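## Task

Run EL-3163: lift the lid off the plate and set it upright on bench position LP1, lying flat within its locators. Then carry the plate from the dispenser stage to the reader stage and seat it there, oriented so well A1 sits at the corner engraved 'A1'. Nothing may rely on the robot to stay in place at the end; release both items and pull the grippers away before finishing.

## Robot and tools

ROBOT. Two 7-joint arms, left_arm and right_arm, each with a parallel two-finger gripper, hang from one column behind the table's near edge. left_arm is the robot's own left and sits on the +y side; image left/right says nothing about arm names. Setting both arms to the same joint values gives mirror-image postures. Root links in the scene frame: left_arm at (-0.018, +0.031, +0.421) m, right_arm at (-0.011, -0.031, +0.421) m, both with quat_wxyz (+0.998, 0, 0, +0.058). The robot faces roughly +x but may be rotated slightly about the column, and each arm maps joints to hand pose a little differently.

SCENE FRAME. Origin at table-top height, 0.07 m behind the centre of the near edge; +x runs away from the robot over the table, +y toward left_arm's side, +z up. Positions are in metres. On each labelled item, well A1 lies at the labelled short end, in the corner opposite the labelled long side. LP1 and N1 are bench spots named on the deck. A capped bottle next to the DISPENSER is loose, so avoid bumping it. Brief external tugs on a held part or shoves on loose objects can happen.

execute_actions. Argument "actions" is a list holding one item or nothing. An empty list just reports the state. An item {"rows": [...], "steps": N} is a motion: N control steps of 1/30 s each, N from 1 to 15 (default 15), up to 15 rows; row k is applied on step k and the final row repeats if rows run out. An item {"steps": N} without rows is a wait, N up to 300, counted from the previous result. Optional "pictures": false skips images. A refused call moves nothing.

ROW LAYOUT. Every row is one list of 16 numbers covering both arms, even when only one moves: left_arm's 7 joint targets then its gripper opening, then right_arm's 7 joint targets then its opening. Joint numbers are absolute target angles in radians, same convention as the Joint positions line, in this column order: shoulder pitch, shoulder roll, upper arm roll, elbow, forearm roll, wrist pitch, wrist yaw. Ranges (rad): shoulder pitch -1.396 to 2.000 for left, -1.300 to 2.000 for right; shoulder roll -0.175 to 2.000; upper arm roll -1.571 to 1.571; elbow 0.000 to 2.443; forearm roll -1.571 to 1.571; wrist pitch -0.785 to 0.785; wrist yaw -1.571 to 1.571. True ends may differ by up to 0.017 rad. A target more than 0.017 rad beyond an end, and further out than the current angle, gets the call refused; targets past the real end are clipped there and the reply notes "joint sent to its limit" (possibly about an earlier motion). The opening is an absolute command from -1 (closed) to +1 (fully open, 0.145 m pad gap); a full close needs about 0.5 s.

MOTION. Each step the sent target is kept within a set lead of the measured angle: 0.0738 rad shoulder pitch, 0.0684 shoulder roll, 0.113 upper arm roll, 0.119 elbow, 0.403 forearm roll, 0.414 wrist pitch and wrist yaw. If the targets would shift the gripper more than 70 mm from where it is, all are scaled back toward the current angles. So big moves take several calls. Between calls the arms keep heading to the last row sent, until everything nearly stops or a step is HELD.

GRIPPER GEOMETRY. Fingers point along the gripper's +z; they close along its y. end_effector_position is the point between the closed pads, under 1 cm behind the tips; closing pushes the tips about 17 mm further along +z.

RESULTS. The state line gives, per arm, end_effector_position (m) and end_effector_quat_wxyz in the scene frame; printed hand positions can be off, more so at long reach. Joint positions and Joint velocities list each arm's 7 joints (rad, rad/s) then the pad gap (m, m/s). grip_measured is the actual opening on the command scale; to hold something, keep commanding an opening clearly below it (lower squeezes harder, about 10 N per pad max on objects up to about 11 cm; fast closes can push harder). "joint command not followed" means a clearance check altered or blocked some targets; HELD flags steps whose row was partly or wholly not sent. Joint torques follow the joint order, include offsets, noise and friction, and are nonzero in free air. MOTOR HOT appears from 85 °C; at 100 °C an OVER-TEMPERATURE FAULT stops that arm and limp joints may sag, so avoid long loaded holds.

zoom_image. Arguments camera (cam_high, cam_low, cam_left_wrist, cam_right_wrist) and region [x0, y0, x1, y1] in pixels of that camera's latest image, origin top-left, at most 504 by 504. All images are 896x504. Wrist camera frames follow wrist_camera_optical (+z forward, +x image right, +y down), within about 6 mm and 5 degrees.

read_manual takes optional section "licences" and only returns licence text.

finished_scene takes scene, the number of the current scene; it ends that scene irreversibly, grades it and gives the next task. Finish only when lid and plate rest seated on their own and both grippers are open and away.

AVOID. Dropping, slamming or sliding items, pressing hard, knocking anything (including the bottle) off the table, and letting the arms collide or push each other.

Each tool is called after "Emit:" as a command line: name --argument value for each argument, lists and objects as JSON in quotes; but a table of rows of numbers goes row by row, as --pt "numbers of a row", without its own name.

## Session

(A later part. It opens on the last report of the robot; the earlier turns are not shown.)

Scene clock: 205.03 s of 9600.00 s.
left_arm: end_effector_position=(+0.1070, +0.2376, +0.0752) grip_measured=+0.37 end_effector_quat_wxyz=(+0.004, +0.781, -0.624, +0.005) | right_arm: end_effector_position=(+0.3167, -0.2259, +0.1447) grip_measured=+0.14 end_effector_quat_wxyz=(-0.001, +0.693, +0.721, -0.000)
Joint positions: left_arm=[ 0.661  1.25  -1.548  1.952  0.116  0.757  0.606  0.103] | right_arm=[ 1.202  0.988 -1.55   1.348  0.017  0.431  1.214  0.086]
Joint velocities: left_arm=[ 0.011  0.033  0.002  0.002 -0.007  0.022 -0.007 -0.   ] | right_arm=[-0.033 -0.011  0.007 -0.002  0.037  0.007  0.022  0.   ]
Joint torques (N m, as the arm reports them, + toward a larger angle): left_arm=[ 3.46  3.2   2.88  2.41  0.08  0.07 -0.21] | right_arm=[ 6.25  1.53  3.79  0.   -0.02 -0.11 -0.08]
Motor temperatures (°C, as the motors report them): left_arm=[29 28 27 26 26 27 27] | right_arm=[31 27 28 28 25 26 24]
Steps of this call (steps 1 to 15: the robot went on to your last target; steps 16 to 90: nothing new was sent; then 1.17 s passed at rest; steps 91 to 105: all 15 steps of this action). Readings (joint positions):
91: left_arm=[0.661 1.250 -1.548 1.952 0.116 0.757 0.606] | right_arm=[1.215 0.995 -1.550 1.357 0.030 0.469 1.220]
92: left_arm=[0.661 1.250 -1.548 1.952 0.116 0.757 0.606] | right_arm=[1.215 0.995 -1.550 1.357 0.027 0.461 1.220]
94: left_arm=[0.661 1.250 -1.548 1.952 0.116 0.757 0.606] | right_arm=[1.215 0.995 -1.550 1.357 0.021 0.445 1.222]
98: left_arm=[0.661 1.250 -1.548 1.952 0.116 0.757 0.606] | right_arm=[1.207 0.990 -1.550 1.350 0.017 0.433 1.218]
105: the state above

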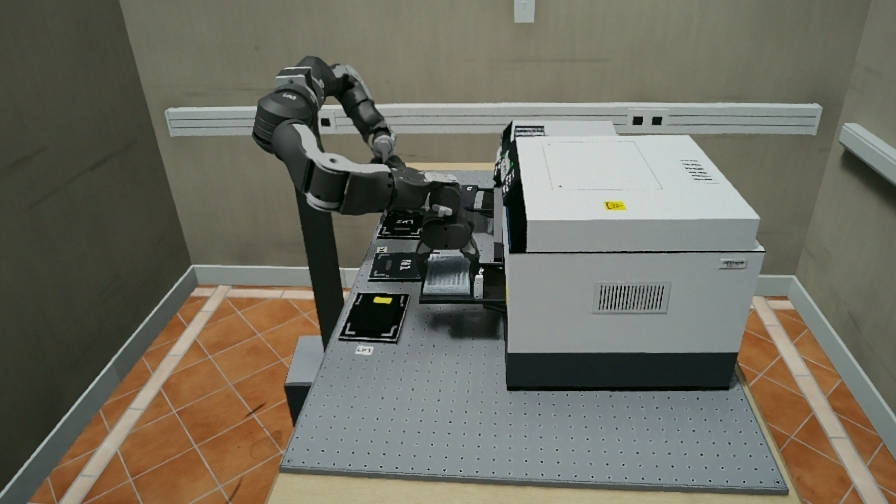

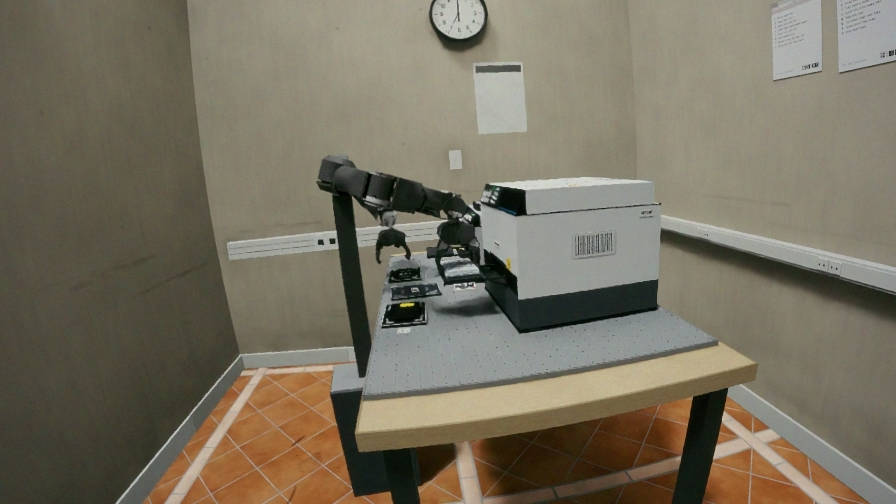

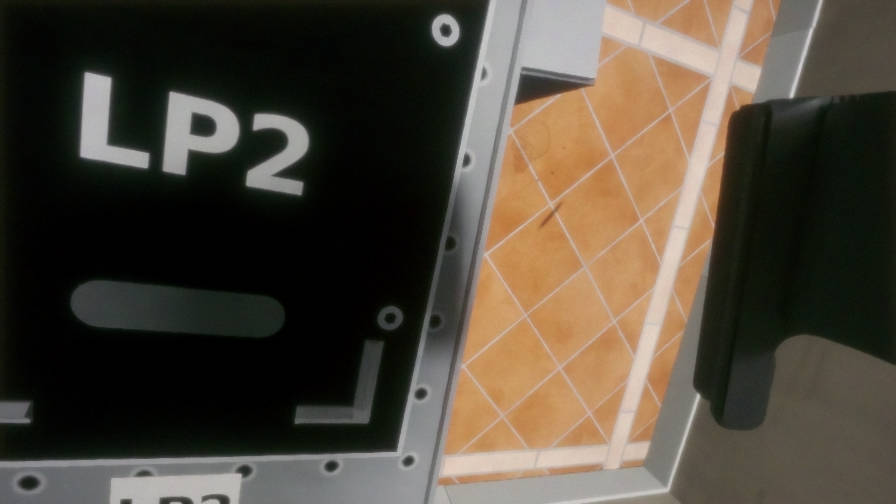

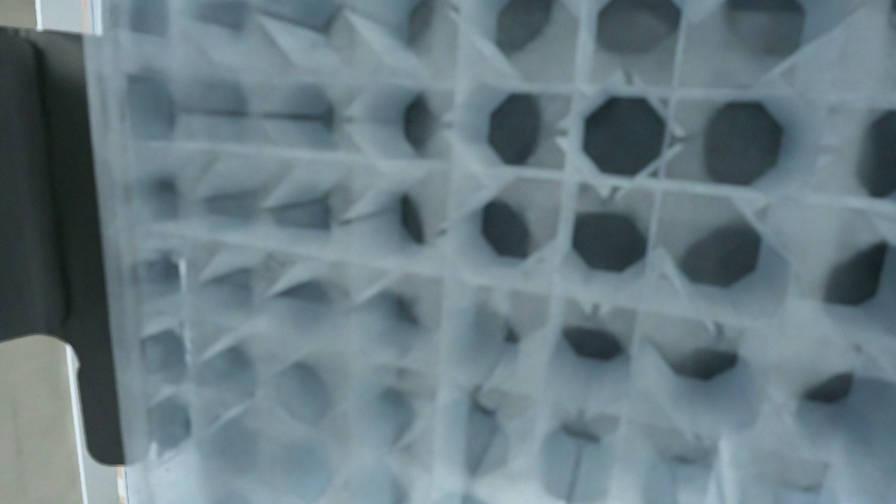

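Emit:
execute_actions --actions '[{"rows":[[0.66,1.247,-1.55,1.953,0.117,0.76,0.6,0.37,1.201,0.9865,-1.55,1.3455,0.017,0.4275,1.203,-0.35],[0.66,1.247,-1.55,1.953,0.117,0.76,0.6,0.37,1.199,0.9855,-1.55,1.344,0.018,0.427,1.201,-0.35],[0.66,1.247,-1.55,1.953,0.117,0.76,0.6,0.37,1.197,0.9845,-1.55,1.342,0.018,0.426,1.199,-0.35],[0.66,1.247,-1.55,1.953,0.117,0.76,0.6,0.37,1.195,0.9835,-1.55,1.3405,0.019,0.4255,1.197,-0.35],[0.66,1.247,-1.55,1.953,0.117,0.76,0.6,0.37,1.193,0.9825,-1.55,1.339,0.019,0.425,1.195,-0.35],[0.66,1.247,-1.55,1.953,0.117,0.76,0.6,0.37,1.191,0.9815,-1.55,1.337,0.02,0.424,1.193,-0.35],[0.66,1.247,-1.55,1.953,0.117,0.76,0.6,0.37,1.1885,0.98,-1.55,1.335,0.02,0.4235,1.1905,-0.35]],"steps":13}]'

Emit:
zoom_image --camera "cam_high" --region '[410,240,494,310]'

Scene clock: 208.10 s of 9600.00 s.
left_arm: end_effector_position=(+0.1070, +0.2376, +0.0752) grip_measured=+0.37 end_effector_quat_wxyz=(+0.004, +0.781, -0.624, +0.005) | right_arm: end_effector_position=(+0.3176, -0.2262, +0.1403) grip_measured=+0.14 end_effector_quat_wxyz=(+0.001, +0.694, +0.720, +0.001)
Joint positions: left_arm=[ 0.661  1.25  -1.548  1.952  0.116  0.757  0.606  0.103] | right_arm=[ 1.189  0.981 -1.55   1.335  0.018  0.427  1.196  0.086]
Joint velocities: left_arm=[ 0.055 -0.077  0.007 -0.002  0.007 -0.037  0.022 -0.   ] | right_arm=[ 0.099 -0.011 -0.017 -0.007 -0.022 -0.066 -0.007  0.   ]
Joint torques (N m, as the arm reports them, + toward a larger angle): left_arm=[ 3.5   3.23  2.91  2.37  0.09  0.08 -0.21] | right_arm=[ 5.95  1.53  3.48  0.37  0.04 -0.12 -0.18]
Motor temperatures (°C, as the motors report them): left_arm=[29 28 27 26 26 27 27] | right_arm=[31 27 28 28 25 26 24]
Steps of this call (steps 1 to 15: the robot went on to your last target; steps 16 to 79: nothing new was sent; steps 80 to 92: all 13 steps of this action). Readings (joint positions):
80: left_arm=[0.661 1.250 -1.548 1.952 0.116 0.757 0.606] | right_arm=[1.202 0.988 -1.550 1.347 0.017 0.431 1.212]
81: left_arm=[0.661 1.250 -1.548 1.952 0.116 0.757 0.606] | right_arm=[1.201 0.987 -1.550 1.345 0.017 0.430 1.209]
83: left_arm=[0.661 1.250 -1.548 1.952 0.116 0.757 0.606] | right_arm=[1.197 0.985 -1.550 1.341 0.017 0.429 1.204]
87: left_arm=[0.661 1.250 -1.548 1.952 0.116 0.757 0.606] | right_arm=[1.189 0.981 -1.550 1.335 0.018 0.427 1.197]
92: the state above

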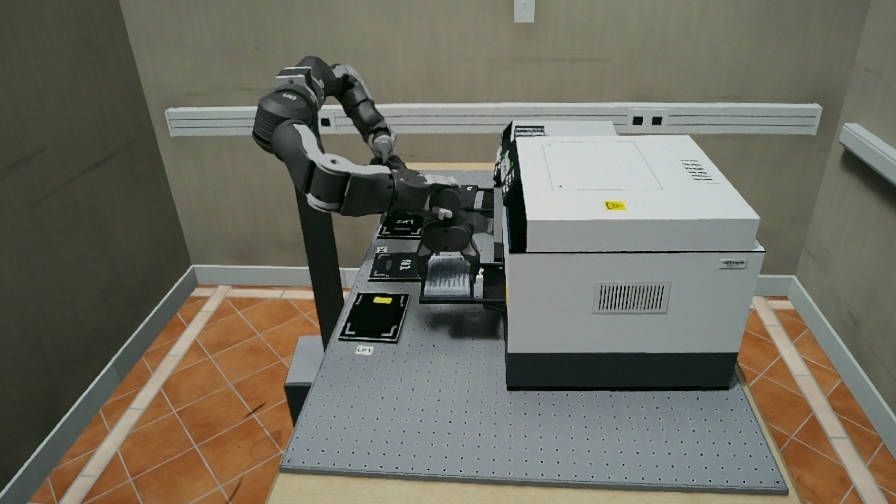

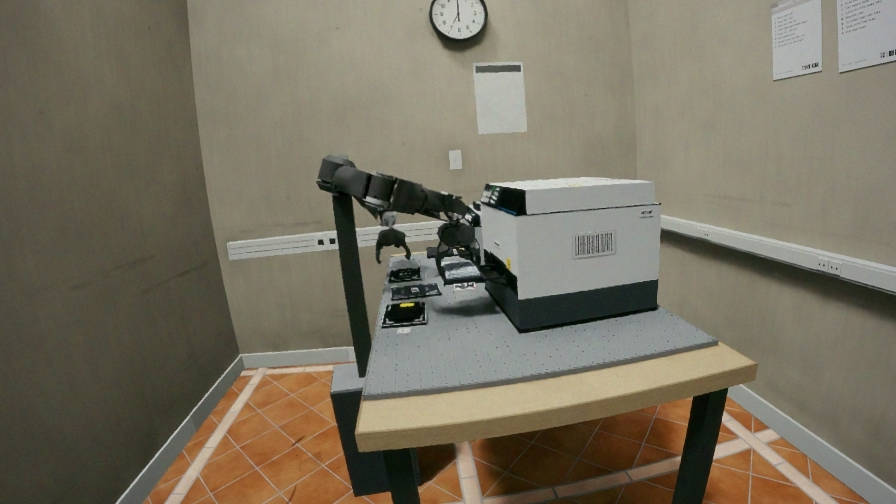

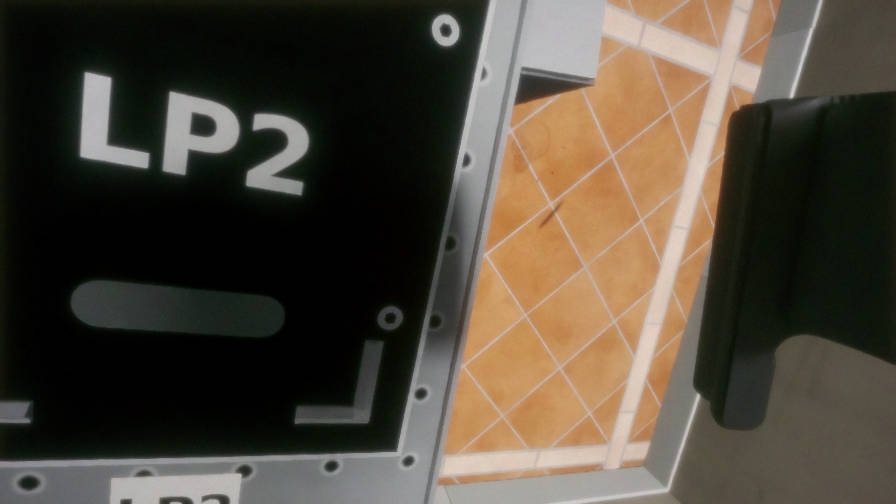

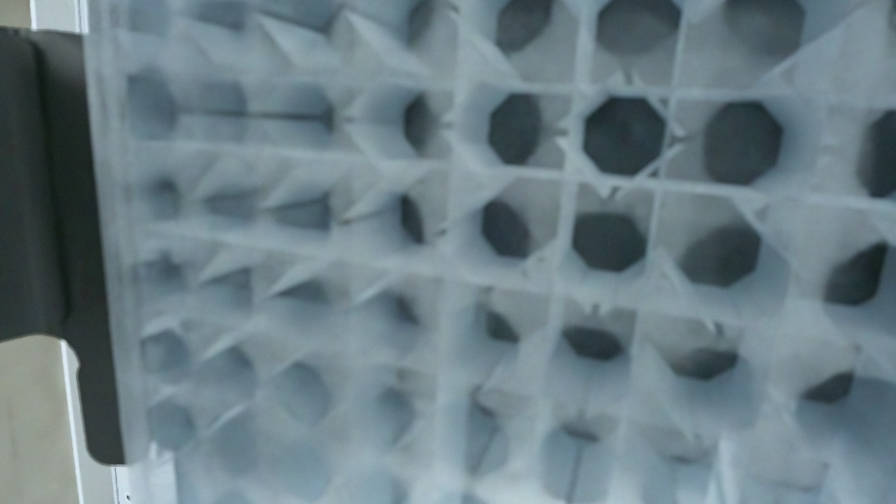

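Region (410, 240, 494, 310) of cam_high's 896x504 image, scaled by 6.000, with more detail than that image has.

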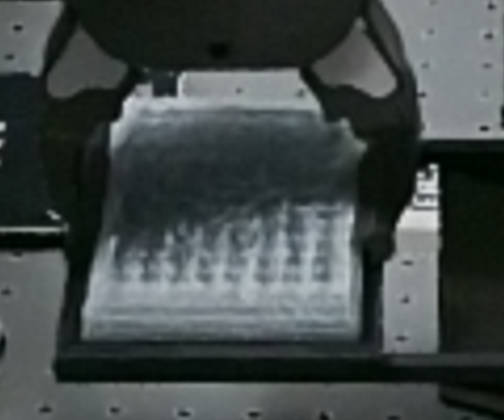

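Emit:
execute_actions --actions '[{"rows":[[0.66,1.247,-1.55,1.953,0.117,0.76,0.6,0.37,1.1865,0.979,-1.55,1.3335,0.02,0.423,1.189,-0.35],[0.66,1.247,-1.55,1.953,0.117,0.76,0.6,0.37,1.1845,0.978,-1.55,1.332,0.02,0.422,1.187,-0.35],[0.66,1.247,-1.55,1.953,0.117,0.76,0.6,0.37,1.182,0.9765,-1.55,1.33,0.021,0.4215,1.185,-0.35],[0.66,1.247,-1.55,1.953,0.117,0.76,0.6,0.37,1.18,0.975,-1.55,1.328,0.021,0.4207,1.183,-0.35]],"steps":11}]'

Emit:
zoom_image --camera "cam_high" --region '[410,240,494,310]'

Scene clock: 210.13 s of 9600.00 s.
left_arm: end_effector_position=(+0.1070, +0.2376, +0.0752) grip_measured=+0.37 end_effector_quat_wxyz=(+0.004, +0.781, -0.624, +0.005) | right_arm: end_effector_position=(+0.3168, -0.2255, +0.1380) grip_measured=+0.14 end_effector_quat_wxyz=(-0.002, +0.693, +0.721, +0.001)
Joint positions: left_arm=[ 0.661  1.25  -1.548  1.952  0.116  0.757  0.606  0.103] | right_arm=[ 1.183  0.977 -1.55   1.33   0.021  0.423  1.193  0.086]
Joint velocities: left_arm=[ 0.055 -0.033 -0.007 -0.002  0.066 -0.007 -0.081  0.   ] | right_arm=[-0.011 -0.055  0.002 -0.002 -0.066 -0.022  0.007 -0.   ]
Joint torques (N m, as the arm reports them, + toward a larger angle): left_arm=[ 3.41  3.25  2.84  2.35  0.09  0.08 -0.2 ] | right_arm=[ 5.5   1.49  3.49  0.09  0.03 -0.17 -0.24]
Motor temperatures (°C, as the motors report them): left_arm=[29 28 27 26 26 27 27] | right_arm=[31 27 28 28 25 26 24]
Steps of this call (steps 1 to 15: the robot went on to your last target; steps 16 to 50: nothing new was sent; steps 51 to 61: all 11 steps of this action). Readings (joint positions):
51: left_arm=[0.661 1.250 -1.548 1.952 0.116 0.757 0.606] | right_arm=[1.189 0.981 -1.550 1.335 0.018 0.426 1.196]
52: left_arm=[0.661 1.250 -1.548 1.952 0.116 0.757 0.606] | right_arm=[1.187 0.980 -1.550 1.334 0.019 0.425 1.195]
54: left_arm=[0.661 1.250 -1.548 1.952 0.116 0.757 0.606] | right_arm=[1.184 0.978 -1.550 1.331 0.021 0.423 1.195]
58: left_arm=[0.661 1.250 -1.548 1.952 0.116 0.757 0.606] | right_arm=[1.183 0.977 -1.550 1.330 0.021 0.423 1.193]
61: the state above

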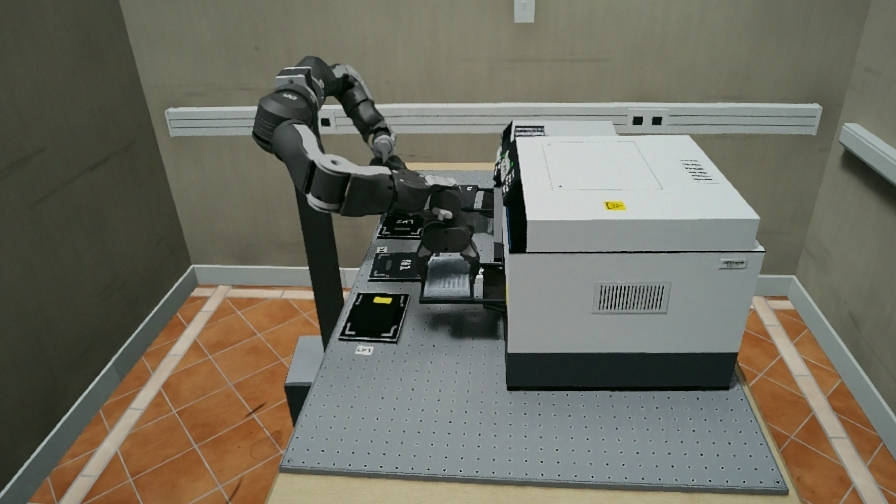

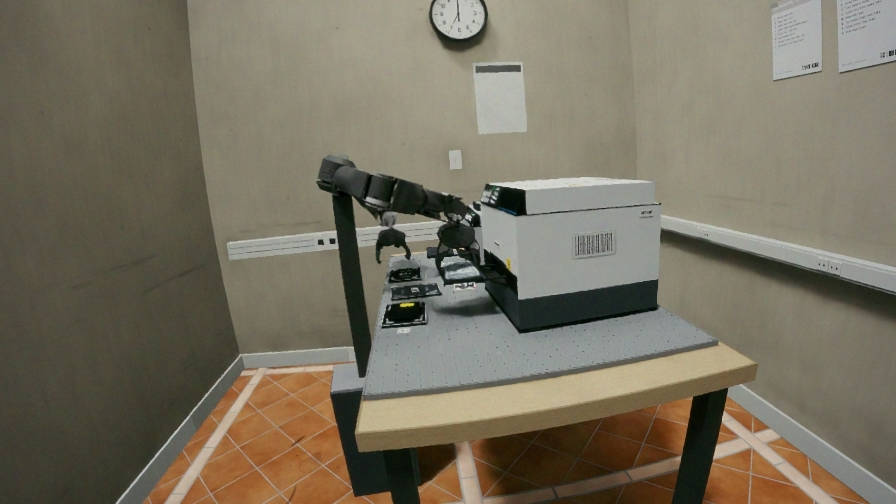

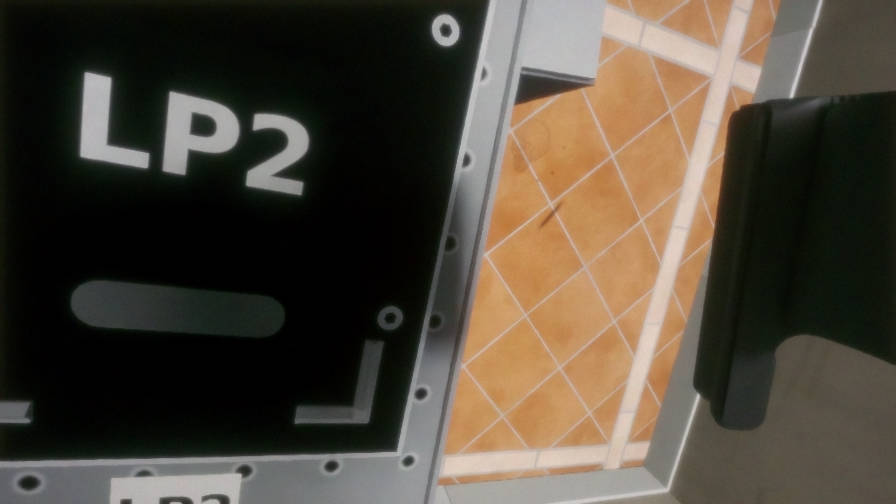

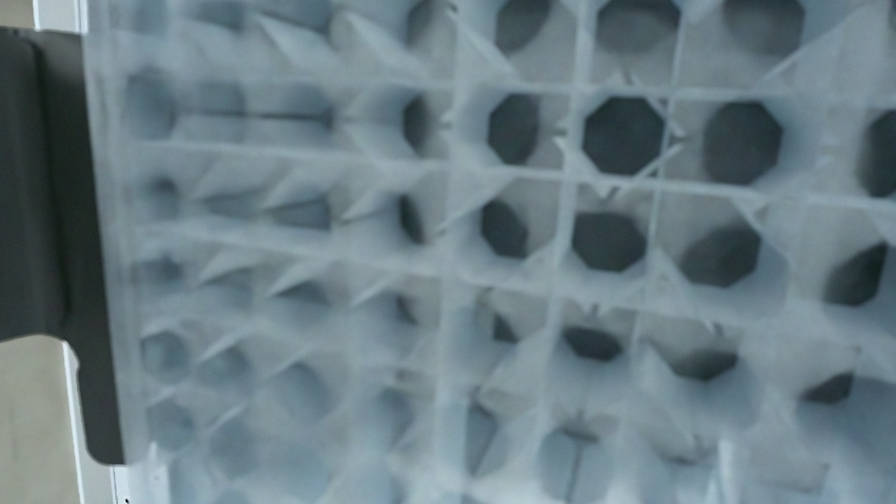

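Region (410, 240, 494, 310) of cam_high's 896x504 image, scaled by 6.000, with more detail than that image has.

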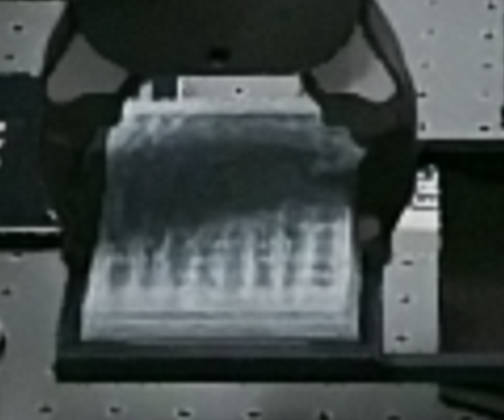

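Emit:
execute_actions --actions '[{"rows":[[0.66,1.247,-1.55,1.953,0.117,0.76,0.6,0.37,1.186,0.976,-1.55,1.333,0.019,0.428,1.196,-0.35],[0.66,1.247,-1.55,1.953,0.117,0.76,0.6,0.37,1.191,0.977,-1.55,1.337,0.018,0.433,1.202,-0.35],[0.66,1.247,-1.55,1.953,0.117,0.76,0.6,0.37,1.193,0.977,-1.55,1.339,0.017,0.435,1.204,-0.35],[0.66,1.247,-1.55,1.953,0.117,0.76,0.6,0.37,1.193,0.977,-1.55,1.339,0.017,0.435,1.204,-0.35],[0.66,1.247,-1.55,1.953,0.117,0.76,0.6,0.37,1.193,0.977,-1.55,1.339,0.017,0.435,1.204,-0.35],[0.66,1.247,-1.55,1.953,0.117,0.76,0.6,0.37,1.189,0.976,-1.55,1.338,0.018,0.429,1.194,-0.35],[0.66,1.247,-1.55,1.953,0.117,0.76,0.6,0.37,1.186,0.975,-1.55,1.336,0.019,0.428,1.191,-0.35],[0.66,1.247,-1.55,1.953,0.117,0.76,0.6,0.37,1.183,0.9735,-1.55,1.3335,0.019,0.427,1.188,-0.35],[0.66,1.247,-1.55,1.953,0.117,0.76,0.6,0.37,1.18,0.972,-1.55,1.331,0.02,0.426,1.185,-0.35],[0.66,1.247,-1.55,1.953,0.117,0.76,0.6,0.37,1.178,0.971,-1.55,1.3295,0.02,0.4255,1.183,-0.35]],"steps":15}]'

Emit:
zoom_image --camera "cam_high" --region '[410,240,494,310]'

Scene clock: 215.33 s of 9600.00 s.
left_arm: end_effector_position=(+0.1070, +0.2376, +0.0752) grip_measured=+0.37 end_effector_quat_wxyz=(+0.004, +0.781, -0.624, +0.005) | right_arm: end_effector_position=(+0.3168, -0.2249, +0.1379) grip_measured=+0.14 end_effector_quat_wxyz=(-0.001, +0.693, +0.721, -0.000)
Joint positions: left_arm=[ 0.661  1.25  -1.548  1.952  0.116  0.757  0.606  0.103] | right_arm=[ 1.183  0.975 -1.55   1.331  0.019  0.428  1.194  0.086]
Joint velocities: left_arm=[ 0.011 -0.055  0.002  0.017  0.051  0.037  0.007  0.   ] | right_arm=[-0.011  0.011 -0.002 -0.007 -0.051 -0.066 -0.007  0.   ]
Joint torques (N m, as the arm reports them, + toward a larger angle): left_arm=[ 3.48  3.21  2.83  2.36  0.09  0.07 -0.21] | right_arm=[ 5.16  1.25  3.7   0.09  0.12 -0.15 -0.27]
Motor temperatures (°C, as the motors report them): left_arm=[29 28 27 26 26 27 27] | right_arm=[31 27 28 28 25 26 24]
Steps of this call (steps 1 to 15: the robot went on to your last target; steps 16 to 90: nothing new was sent; then 1.70 s passed at rest; steps 91 to 105: all 15 steps of this action). Readings (joint positions):
91: left_arm=[0.661 1.250 -1.548 1.952 0.116 0.757 0.606] | right_arm=[1.183 0.977 -1.550 1.331 0.020 0.424 1.194]
92: left_arm=[0.661 1.250 -1.548 1.952 0.116 0.757 0.606] | right_arm=[1.184 0.977 -1.550 1.334 0.019 0.427 1.195]
94: left_arm=[0.661 1.250 -1.548 1.952 0.116 0.757 0.606] | right_arm=[1.188 0.977 -1.550 1.337 0.017 0.431 1.198]
98: left_arm=[0.661 1.250 -1.548 1.952 0.116 0.757 0.606] | right_arm=[1.186 0.976 -1.550 1.335 0.018 0.430 1.197]
105: the state above

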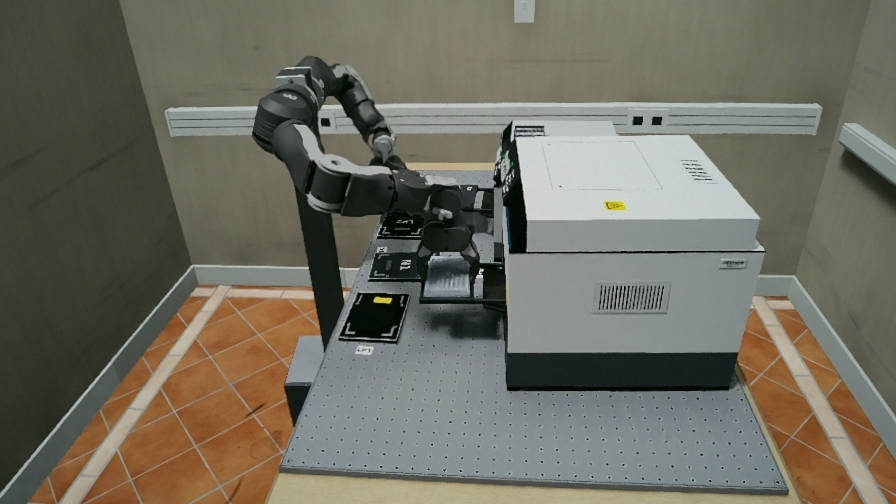

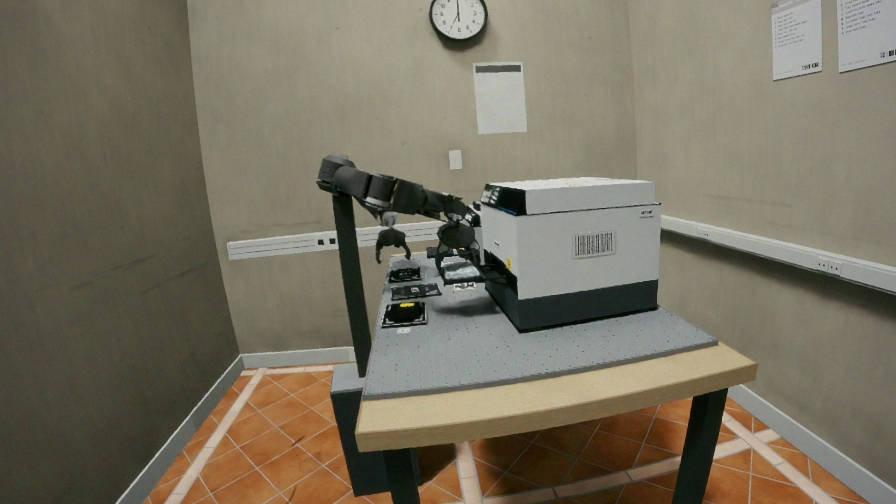

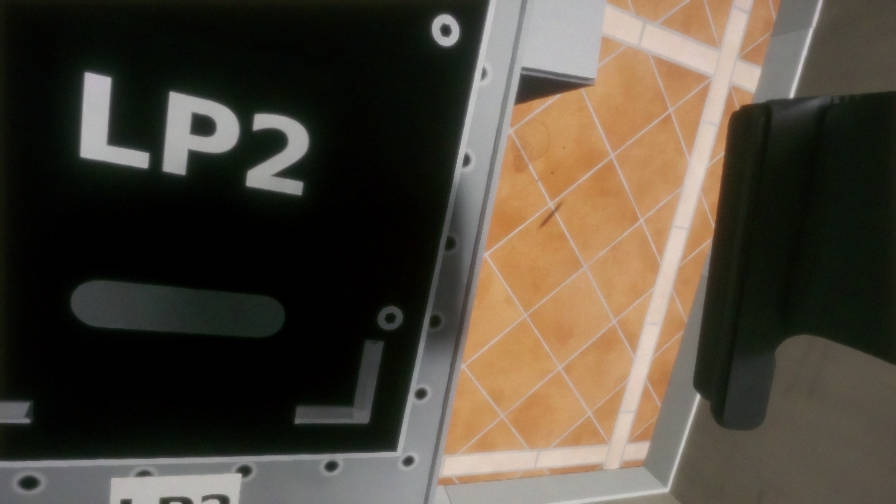

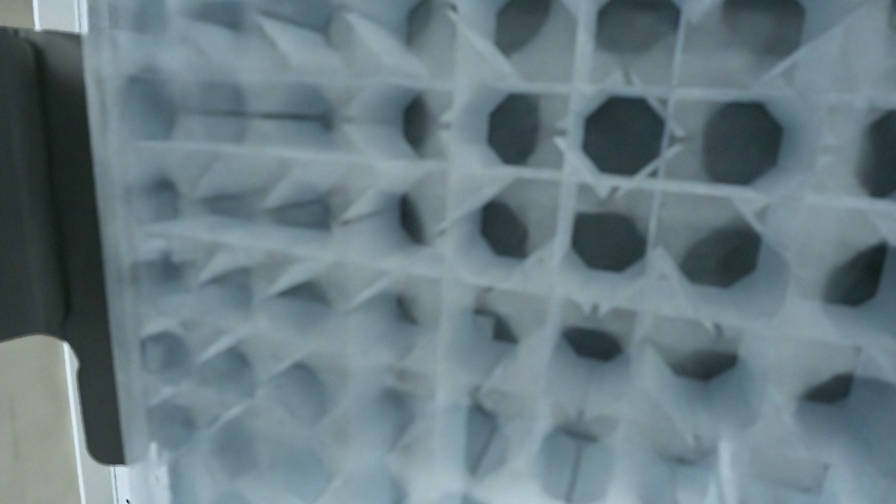

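Region (410, 240, 494, 310) of cam_high's 896x504 image, scaled by 6.000, with more detail than that image has.

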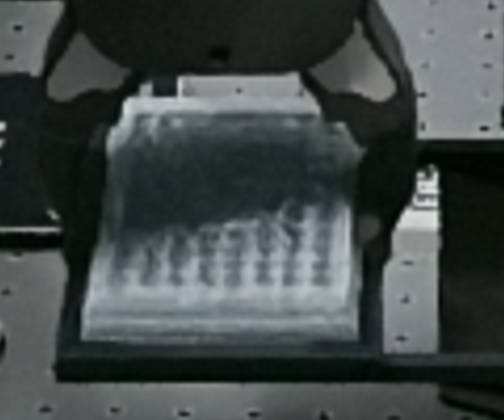

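Constrained both ways, probably seated. Release and rise.

Emit:
execute_actions --actions '[{"rows":[[0.66,1.247,-1.55,1.953,0.117,0.76,0.6,0.37,1.183,0.975,-1.55,1.331,0.019,0.428,1.194,-0.1],[0.66,1.247,-1.55,1.953,0.117,0.76,0.6,0.37,1.184,0.975,-1.55,1.331,0.019,0.428,1.194,0.1],[0.66,1.247,-1.55,1.953,0.117,0.76,0.6,0.37,1.184,0.975,-1.55,1.331,0.019,0.428,1.194,0.16],[0.66,1.247,-1.55,1.953,0.117,0.76,0.6,0.37,1.184,0.975,-1.55,1.331,0.019,0.428,1.194,0.21],[0.66,1.247,-1.55,1.953,0.117,0.76,0.6,0.37,1.184,0.975,-1.55,1.331,0.019,0.428,1.194,0.27],[0.66,1.247,-1.55,1.953,0.117,0.76,0.6,0.37,1.188,0.976,-1.55,1.333,0.019,0.429,1.2,0.33],[0.66,1.247,-1.55,1.953,0.117,0.76,0.6,0.37,1.196,0.98,-1.55,1.34,0.018,0.433,1.21,0.35],[0.66,1.247,-1.55,1.953,0.117,0.76,0.6,0.37,1.208,0.986,-1.55,1.349,0.017,0.437,1.223,0.35],[0.66,1.247,-1.55,1.953,0.117,0.76,0.6,0.37,1.223,0.993,-1.55,1.361,0.015,0.442,1.239,0.35],[0.66,1.247,-1.55,1.953,0.117,0.76,0.6,0.37,1.241,1.002,-1.55,1.374,0.014,0.447,1.257,0.35],[0.66,1.247,-1.55,1.953,0.117,0.76,0.6,0.37,1.261,1.011,-1.55,1.388,0.013,0.453,1.278,0.35],[0.66,1.247,-1.55,1.953,0.117,0.76,0.6,0.37,1.283,1.02,-1.55,1.402,0.011,0.459,1.3,0.35],[0.66,1.247,-1.55,1.953,0.117,0.76,0.6,0.37,1.305,1.028,-1.55,1.415,0.009,0.464,1.323,0.35],[0.66,1.247,-1.55,1.953,0.117,0.76,0.6,0.37,1.327,1.035,-1.55,1.427,0.007,0.468,1.345,0.35],[0.66,1.247,-1.55,1.953,0.117,0.76,0.6,0.37,1.349,1.042,-1.55,1.437,0.005,0.472,1.368,0.35]],"steps":15}]' --pictures false

Emit:
execute_actions --actions '[{"rows":[[0.66,1.247,-1.55,1.953,0.117,0.76,0.6,0.37,1.371,1.048,-1.55,1.447,0.004,0.476,1.39,0.35],[0.66,1.247,-1.55,1.953,0.117,0.76,0.6,0.37,1.393,1.053,-1.55,1.456,0.002,0.48,1.413,0.35],[0.66,1.247,-1.55,1.953,0.117,0.76,0.6,0.37,1.415,1.058,-1.55,1.464,0,0.484,1.436,0.35],[0.66,1.247,-1.55,1.953,0.117,0.76,0.6,0.37,1.437,1.062,-1.55,1.471,-0.002,0.487,1.459,0.35],[0.66,1.247,-1.55,1.953,0.117,0.76,0.6,0.37,1.457,1.065,-1.55,1.477,-0.004,0.49,1.48,0.35],[0.66,1.247,-1.55,1.953,0.117,0.76,0.6,0.37,1.474,1.068,-1.55,1.482,-0.005,0.492,1.498,0.35],[0.66,1.247,-1.55,1.953,0.117,0.76,0.6,0.37,1.487,1.07,-1.55,1.486,-0.006,0.494,1.512,0.35],[0.66,1.247,-1.55,1.953,0.117,0.76,0.6,0.37,1.496,1.071,-1.55,1.489,-0.007,0.495,1.521,0.35],[0.66,1.247,-1.55,1.953,0.117,0.76,0.6,0.37,1.5,1.072,-1.55,1.49,-0.007,0.496,1.526,0.35]],"steps":14}]'

Emit:
zoom_image --camera "cam_high" --region '[410,240,494,310]'

Emit:
zoom_image --camera "cam_low" --region '[430,245,500,295]'

Scene clock: 224.60 s of 9600.00 s.
left_arm: end_effector_position=(+0.1070, +0.2376, +0.0752) grip_measured=+0.37 end_effector_quat_wxyz=(+0.004, +0.781, -0.624, +0.005) | right_arm: end_effector_position=(+0.3209, -0.2245, +0.1915) grip_measured=+0.35 end_effector_quat_wxyz=(+0.006, +0.691, +0.722, +0.009)
Joint positions: left_arm=[ 0.661  1.25  -1.548  1.952  0.116  0.757  0.606  0.103] | right_arm=[ 1.344  1.041 -1.551  1.435  0.009  0.464  1.336  0.101]
Joint velocities: left_arm=[-0.033  0.055 -0.002 -0.002  0.051 -0.007  0.007  0.   ] | right_arm=[ 0.604  0.187  0.002  0.281 -0.051  0.081  0.593 -0.   ]
Joint torques (N m, as the arm reports them, + toward a larger angle): left_arm=[ 3.49  3.26  2.85  2.39  0.08  0.08 -0.21] | right_arm=[ 5.67  1.09  3.85 -0.1  -0.04  0.01  0.24]
Motor temperatures (°C, as the motors report them): left_arm=[29 28 27 26 26 27 27] | right_arm=[31 27 28 28 25 26 24]
Steps of this call (steps 1 to 15: the robot went on to your last target; steps 16 to 90: nothing new was sent; then 5.77 s passed at rest; steps 91 to 105: all 15 steps of this action). Readings (joint positions):
91: left_arm=[0.661 1.250 -1.548 1.952 0.116 0.757 0.606] | right_arm=[1.183 0.975 -1.550 1.332 0.019 0.428 1.195]
92: left_arm=[0.661 1.250 -1.548 1.952 0.116 0.757 0.606] | right_arm=[1.183 0.975 -1.550 1.332 0.019 0.428 1.195]
94: left_arm=[0.661 1.250 -1.548 1.952 0.116 0.757 0.606] | right_arm=[1.183 0.975 -1.550 1.332 0.019 0.428 1.195]
98: left_arm=[0.661 1.250 -1.548 1.952 0.116 0.757 0.606] | right_arm=[1.197 0.982 -1.551 1.347 0.018 0.431 1.207]
105: the state above

Scene clock: 225.07 s of 9600.00 s.
left_arm: end_effector_position=(+0.1070, +0.2376, +0.0752) grip_measured=+0.37 end_effector_quat_wxyz=(+0.004, +0.781, -0.624, +0.005) | right_arm: end_effector_position=(+0.3158, -0.2236, +0.2398) grip_measured=+0.35 end_effector_quat_wxyz=(-0.001, +0.693, +0.721, -0.000)
Joint positions: left_arm=[ 0.661  1.25  -1.548  1.952  0.116  0.757  0.606  0.103] | right_arm=[ 1.499  1.071 -1.551  1.49  -0.005  0.493  1.52   0.101]
Joint velocities: left_arm=[-0.033 -0.055 -0.017 -0.002 -0.007  0.007 -0.066  0.   ] | right_arm=[-0.033 -0.011  0.007  0.017 -0.007 -0.022 -0.007  0.   ]
Joint torques (N m, as the arm reports them, + toward a larger angle): left_arm=[ 3.46  3.24  2.85  2.38  0.09  0.07 -0.2 ] | right_arm=[ 6.54  0.67  4.01  0.29 -0.02  0.06  0.22]
Motor temperatures (°C, as the motors report them): left_arm=[29 28 27 26 26 27 27] | right_arm=[31 27 28 28 25 26 24]
Steps of this call (steps 1 to 14: all 14 steps of this action). Readings (joint positions):
1: left_arm=[0.661 1.250 -1.548 1.952 0.116 0.757 0.606] | right_arm=[1.366 1.046 -1.551 1.445 0.007 0.468 1.357]
2: left_arm=[0.661 1.250 -1.548 1.952 0.116 0.757 0.606] | right_arm=[1.389 1.051 -1.551 1.454 0.006 0.472 1.380]
4: left_arm=[0.661 1.250 -1.548 1.952 0.116 0.757 0.606] | right_arm=[1.433 1.060 -1.551 1.469 0.002 0.480 1.425]
8: left_arm=[0.661 1.250 -1.548 1.952 0.116 0.757 0.606] | right_arm=[1.495 1.070 -1.551 1.488 -0.004 0.490 1.499]
14: the state above

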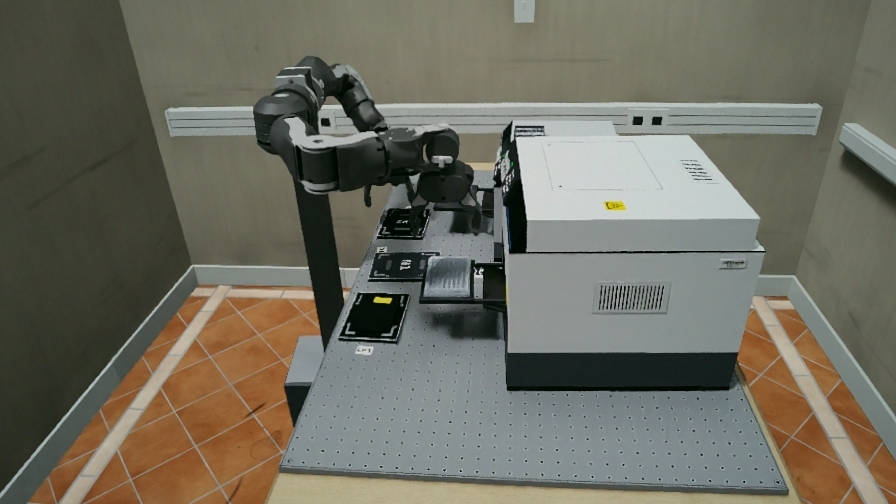

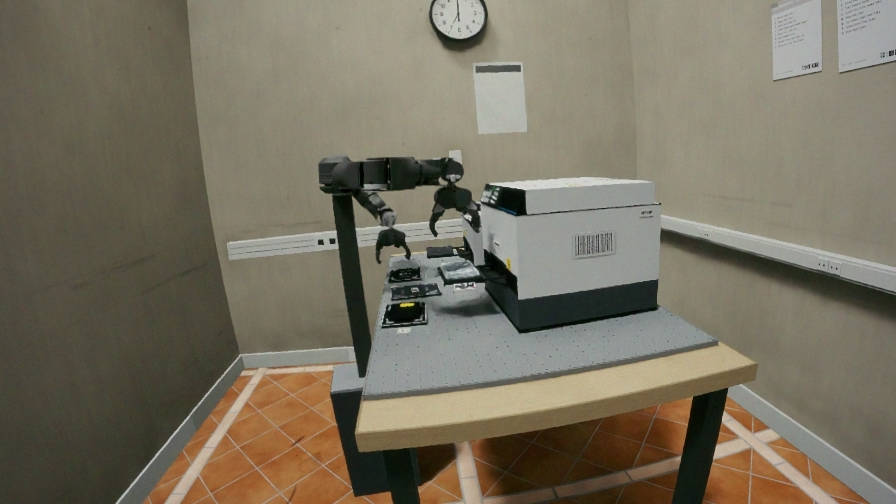

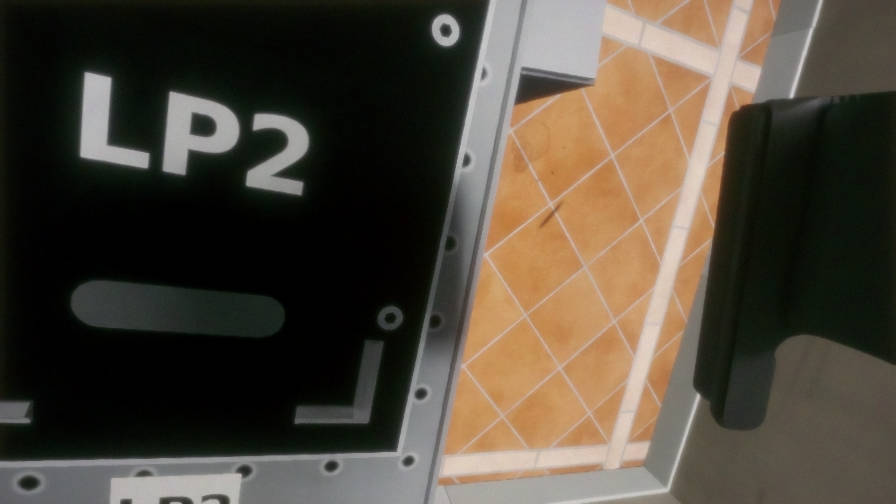

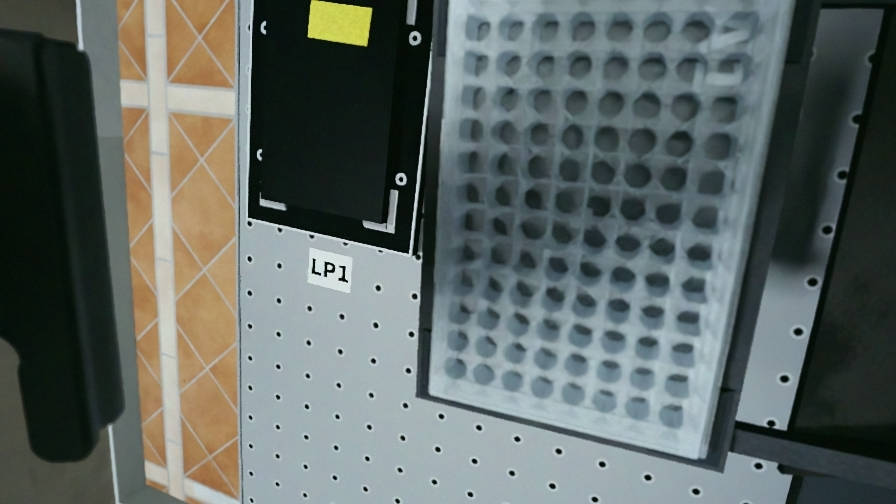

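Region (410, 240, 494, 310) of cam_high's 896x504 image, scaled by 6.000, with more detail than that image has.

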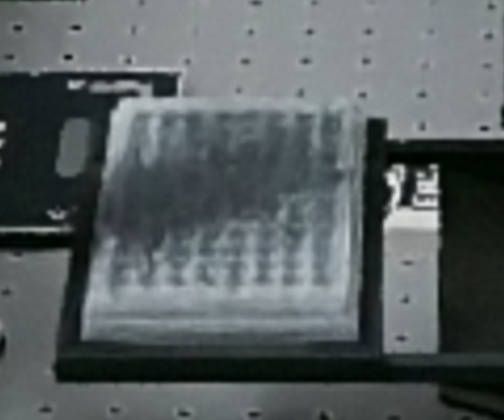

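Region (430, 245, 500, 295) of cam_low's 896x504 image, scaled by 7.200, with more detail than that image has; it fills the top 360 rows of this view, and the rest is white.

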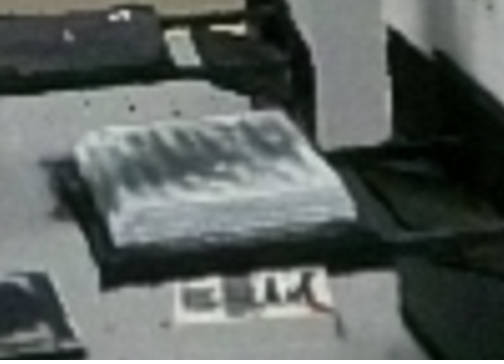

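Emit:
zoom_image --camera "cam_right_wrist" --region '[230,0,450,260]'

Emit:
execute_actions --actions '[{"rows":[[0.66,1.247,-1.55,1.953,0.117,0.76,0.6,0.37,1.5,1.065,-1.55,1.5,-0.008,0.505,1.526,0.35],[0.66,1.247,-1.55,1.953,0.117,0.76,0.6,0.37,1.5,1.052,-1.55,1.52,-0.009,0.52,1.526,0.35],[0.66,1.247,-1.55,1.953,0.117,0.76,0.6,0.37,1.5,1.035,-1.55,1.545,-0.01,0.54,1.526,0.35],[0.66,1.247,-1.55,1.953,0.117,0.76,0.6,0.37,1.5,1.015,-1.55,1.575,-0.012,0.565,1.526,0.35],[0.66,1.247,-1.55,1.953,0.117,0.76,0.6,0.37,1.5,0.995,-1.55,1.605,-0.014,0.59,1.526,0.35],[0.66,1.247,-1.55,1.953,0.117,0.76,0.6,0.37,1.5,0.975,-1.55,1.635,-0.016,0.615,1.526,0.35],[0.66,1.247,-1.55,1.953,0.117,0.76,0.6,0.37,1.5,0.955,-1.55,1.665,-0.018,0.64,1.526,0.35],[0.66,1.247,-1.55,1.953,0.117,0.76,0.6,0.37,1.5,0.935,-1.55,1.695,-0.02,0.665,1.526,0.35],[0.66,1.247,-1.55,1.953,0.117,0.76,0.6,0.37,1.5,0.918,-1.55,1.72,-0.022,0.685,1.526,0.35],[0.66,1.247,-1.55,1.953,0.117,0.76,0.6,0.37,1.5,0.906,-1.55,1.74,-0.024,0.7,1.526,0.35],[0.66,1.247,-1.55,1.953,0.117,0.76,0.6,0.37,1.5,0.9,-1.55,1.75,-0.025,0.71,1.526,0.35]],"steps":15}]'

Emit:
zoom_image --camera "cam_high" --region '[330,275,420,350]'

Region (230, 0, 450, 260) of cam_right_wrist's 896x504 image, scaled by 1.938, with more detail than that image has; it fills the left 426 columns of this view, and the rest is white.

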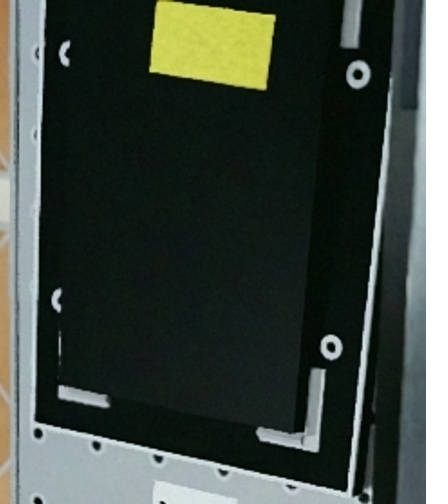

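Scene clock: 228.53 s of 9600.00 s.
left_arm: end_effector_position=(+0.1070, +0.2376, +0.0752) grip_measured=+0.37 end_effector_quat_wxyz=(+0.004, +0.781, -0.624, +0.005) | right_arm: end_effector_position=(+0.2837, -0.1321, +0.2414) grip_measured=+0.35 end_effector_quat_wxyz=(+0.002, +0.611, +0.791, +0.004)
Joint positions: left_arm=[ 0.661  1.25  -1.548  1.952  0.116  0.757  0.606  0.103] | right_arm=[ 1.499  0.903 -1.551  1.749 -0.024  0.706  1.523  0.101]
Joint velocities: left_arm=[ 0.099  0.033 -0.002 -0.012  0.022  0.007 -0.007  0.   ] | right_arm=[-0.077 -0.055 -0.012  0.002 -0.037  0.007 -0.022 -0.   ]
Joint torques (N m, as the arm reports them, + toward a larger angle): left_arm=[ 3.45  3.28  2.86  2.36  0.08  0.07 -0.2 ] | right_arm=[ 6.54 -0.63  3.99  0.26  0.13 -0.02  0.14]
Motor temperatures (°C, as the motors report them): left_arm=[29 28 27 26 26 27 27] | right_arm=[31 27 28 28 25 26 24]
Steps of this call (steps 1 to 15: the robot went on to your last target; steps 16 to 89: nothing new was sent; steps 90 to 104: all 15 steps of this action). Readings (joint positions):
90: left_arm=[0.661 1.250 -1.548 1.952 0.116 0.757 0.606] | right_arm=[1.499 1.070 -1.551 1.494 -0.007 0.497 1.520]
91: left_arm=[0.661 1.250 -1.548 1.952 0.116 0.757 0.606] | right_arm=[1.499 1.065 -1.551 1.509 -0.011 0.506 1.520]
93: left_arm=[0.661 1.250 -1.548 1.952 0.116 0.757 0.606] | right_arm=[1.499 1.025 -1.551 1.564 -0.016 0.539 1.521]
97: left_arm=[0.661 1.250 -1.548 1.952 0.116 0.757 0.606] | right_arm=[1.499 0.934 -1.551 1.691 -0.016 0.633 1.523]
104: the state above

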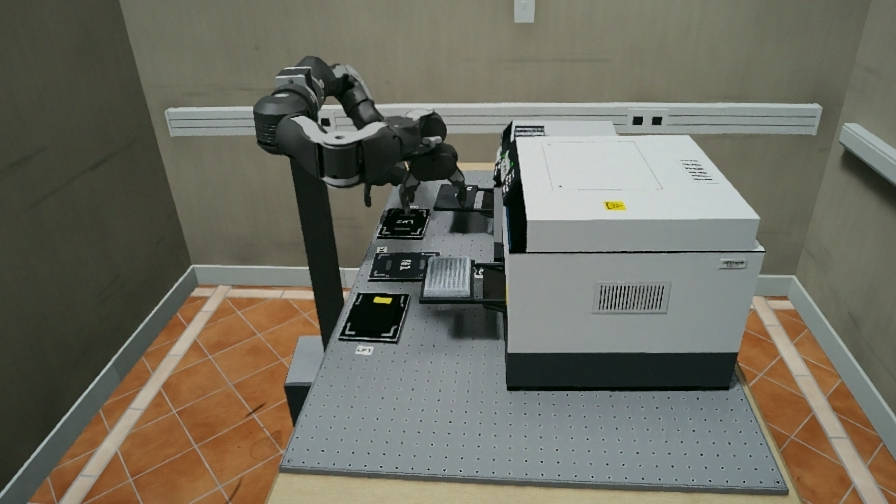

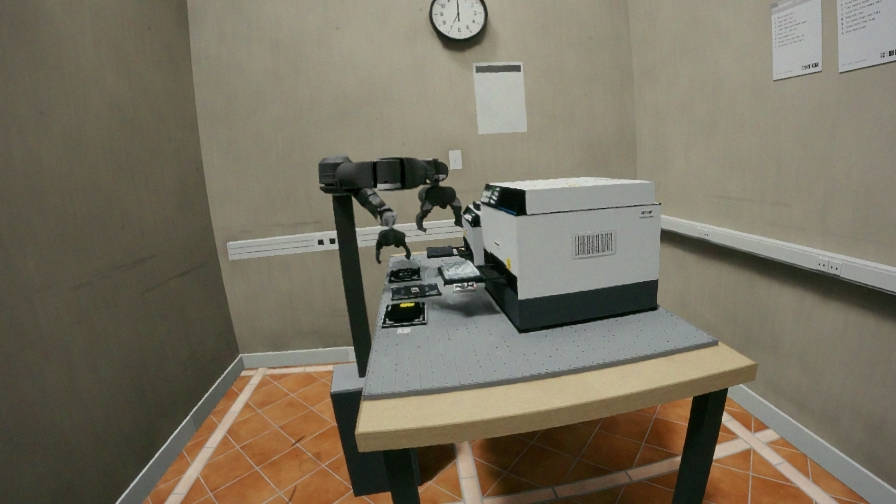

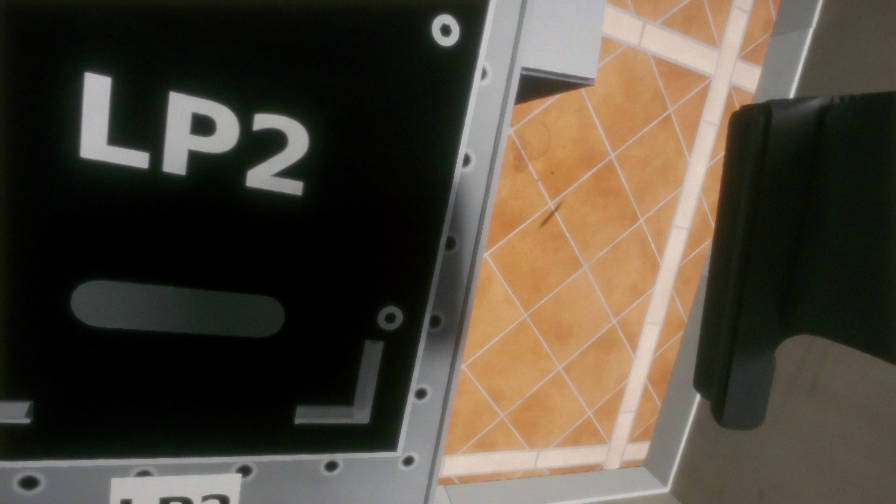

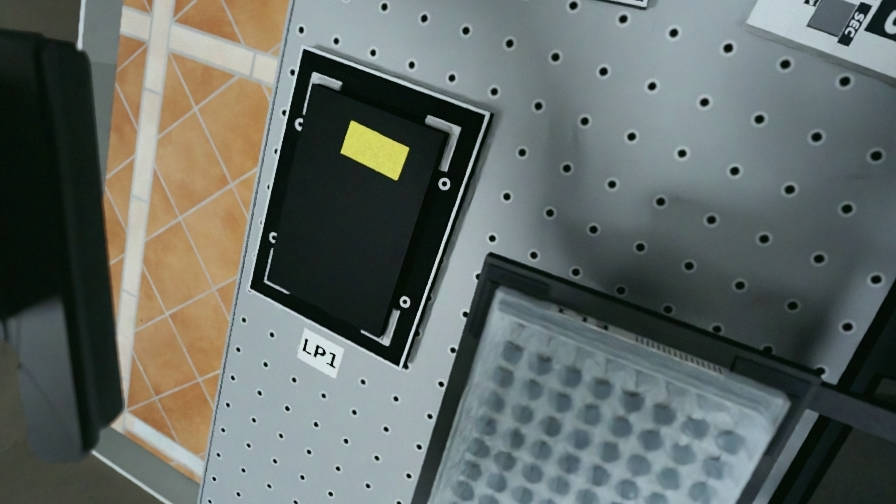

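Region (330, 275, 420, 350) of cam_high's 896x504 image, scaled by 5.600, with more detail than that image has.

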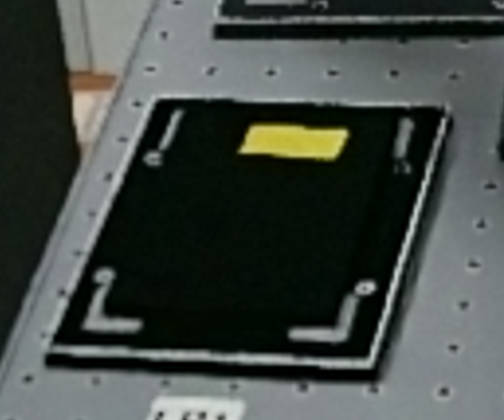

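Emit:
finished_scene --scene 2

The scene is finished: the task was done.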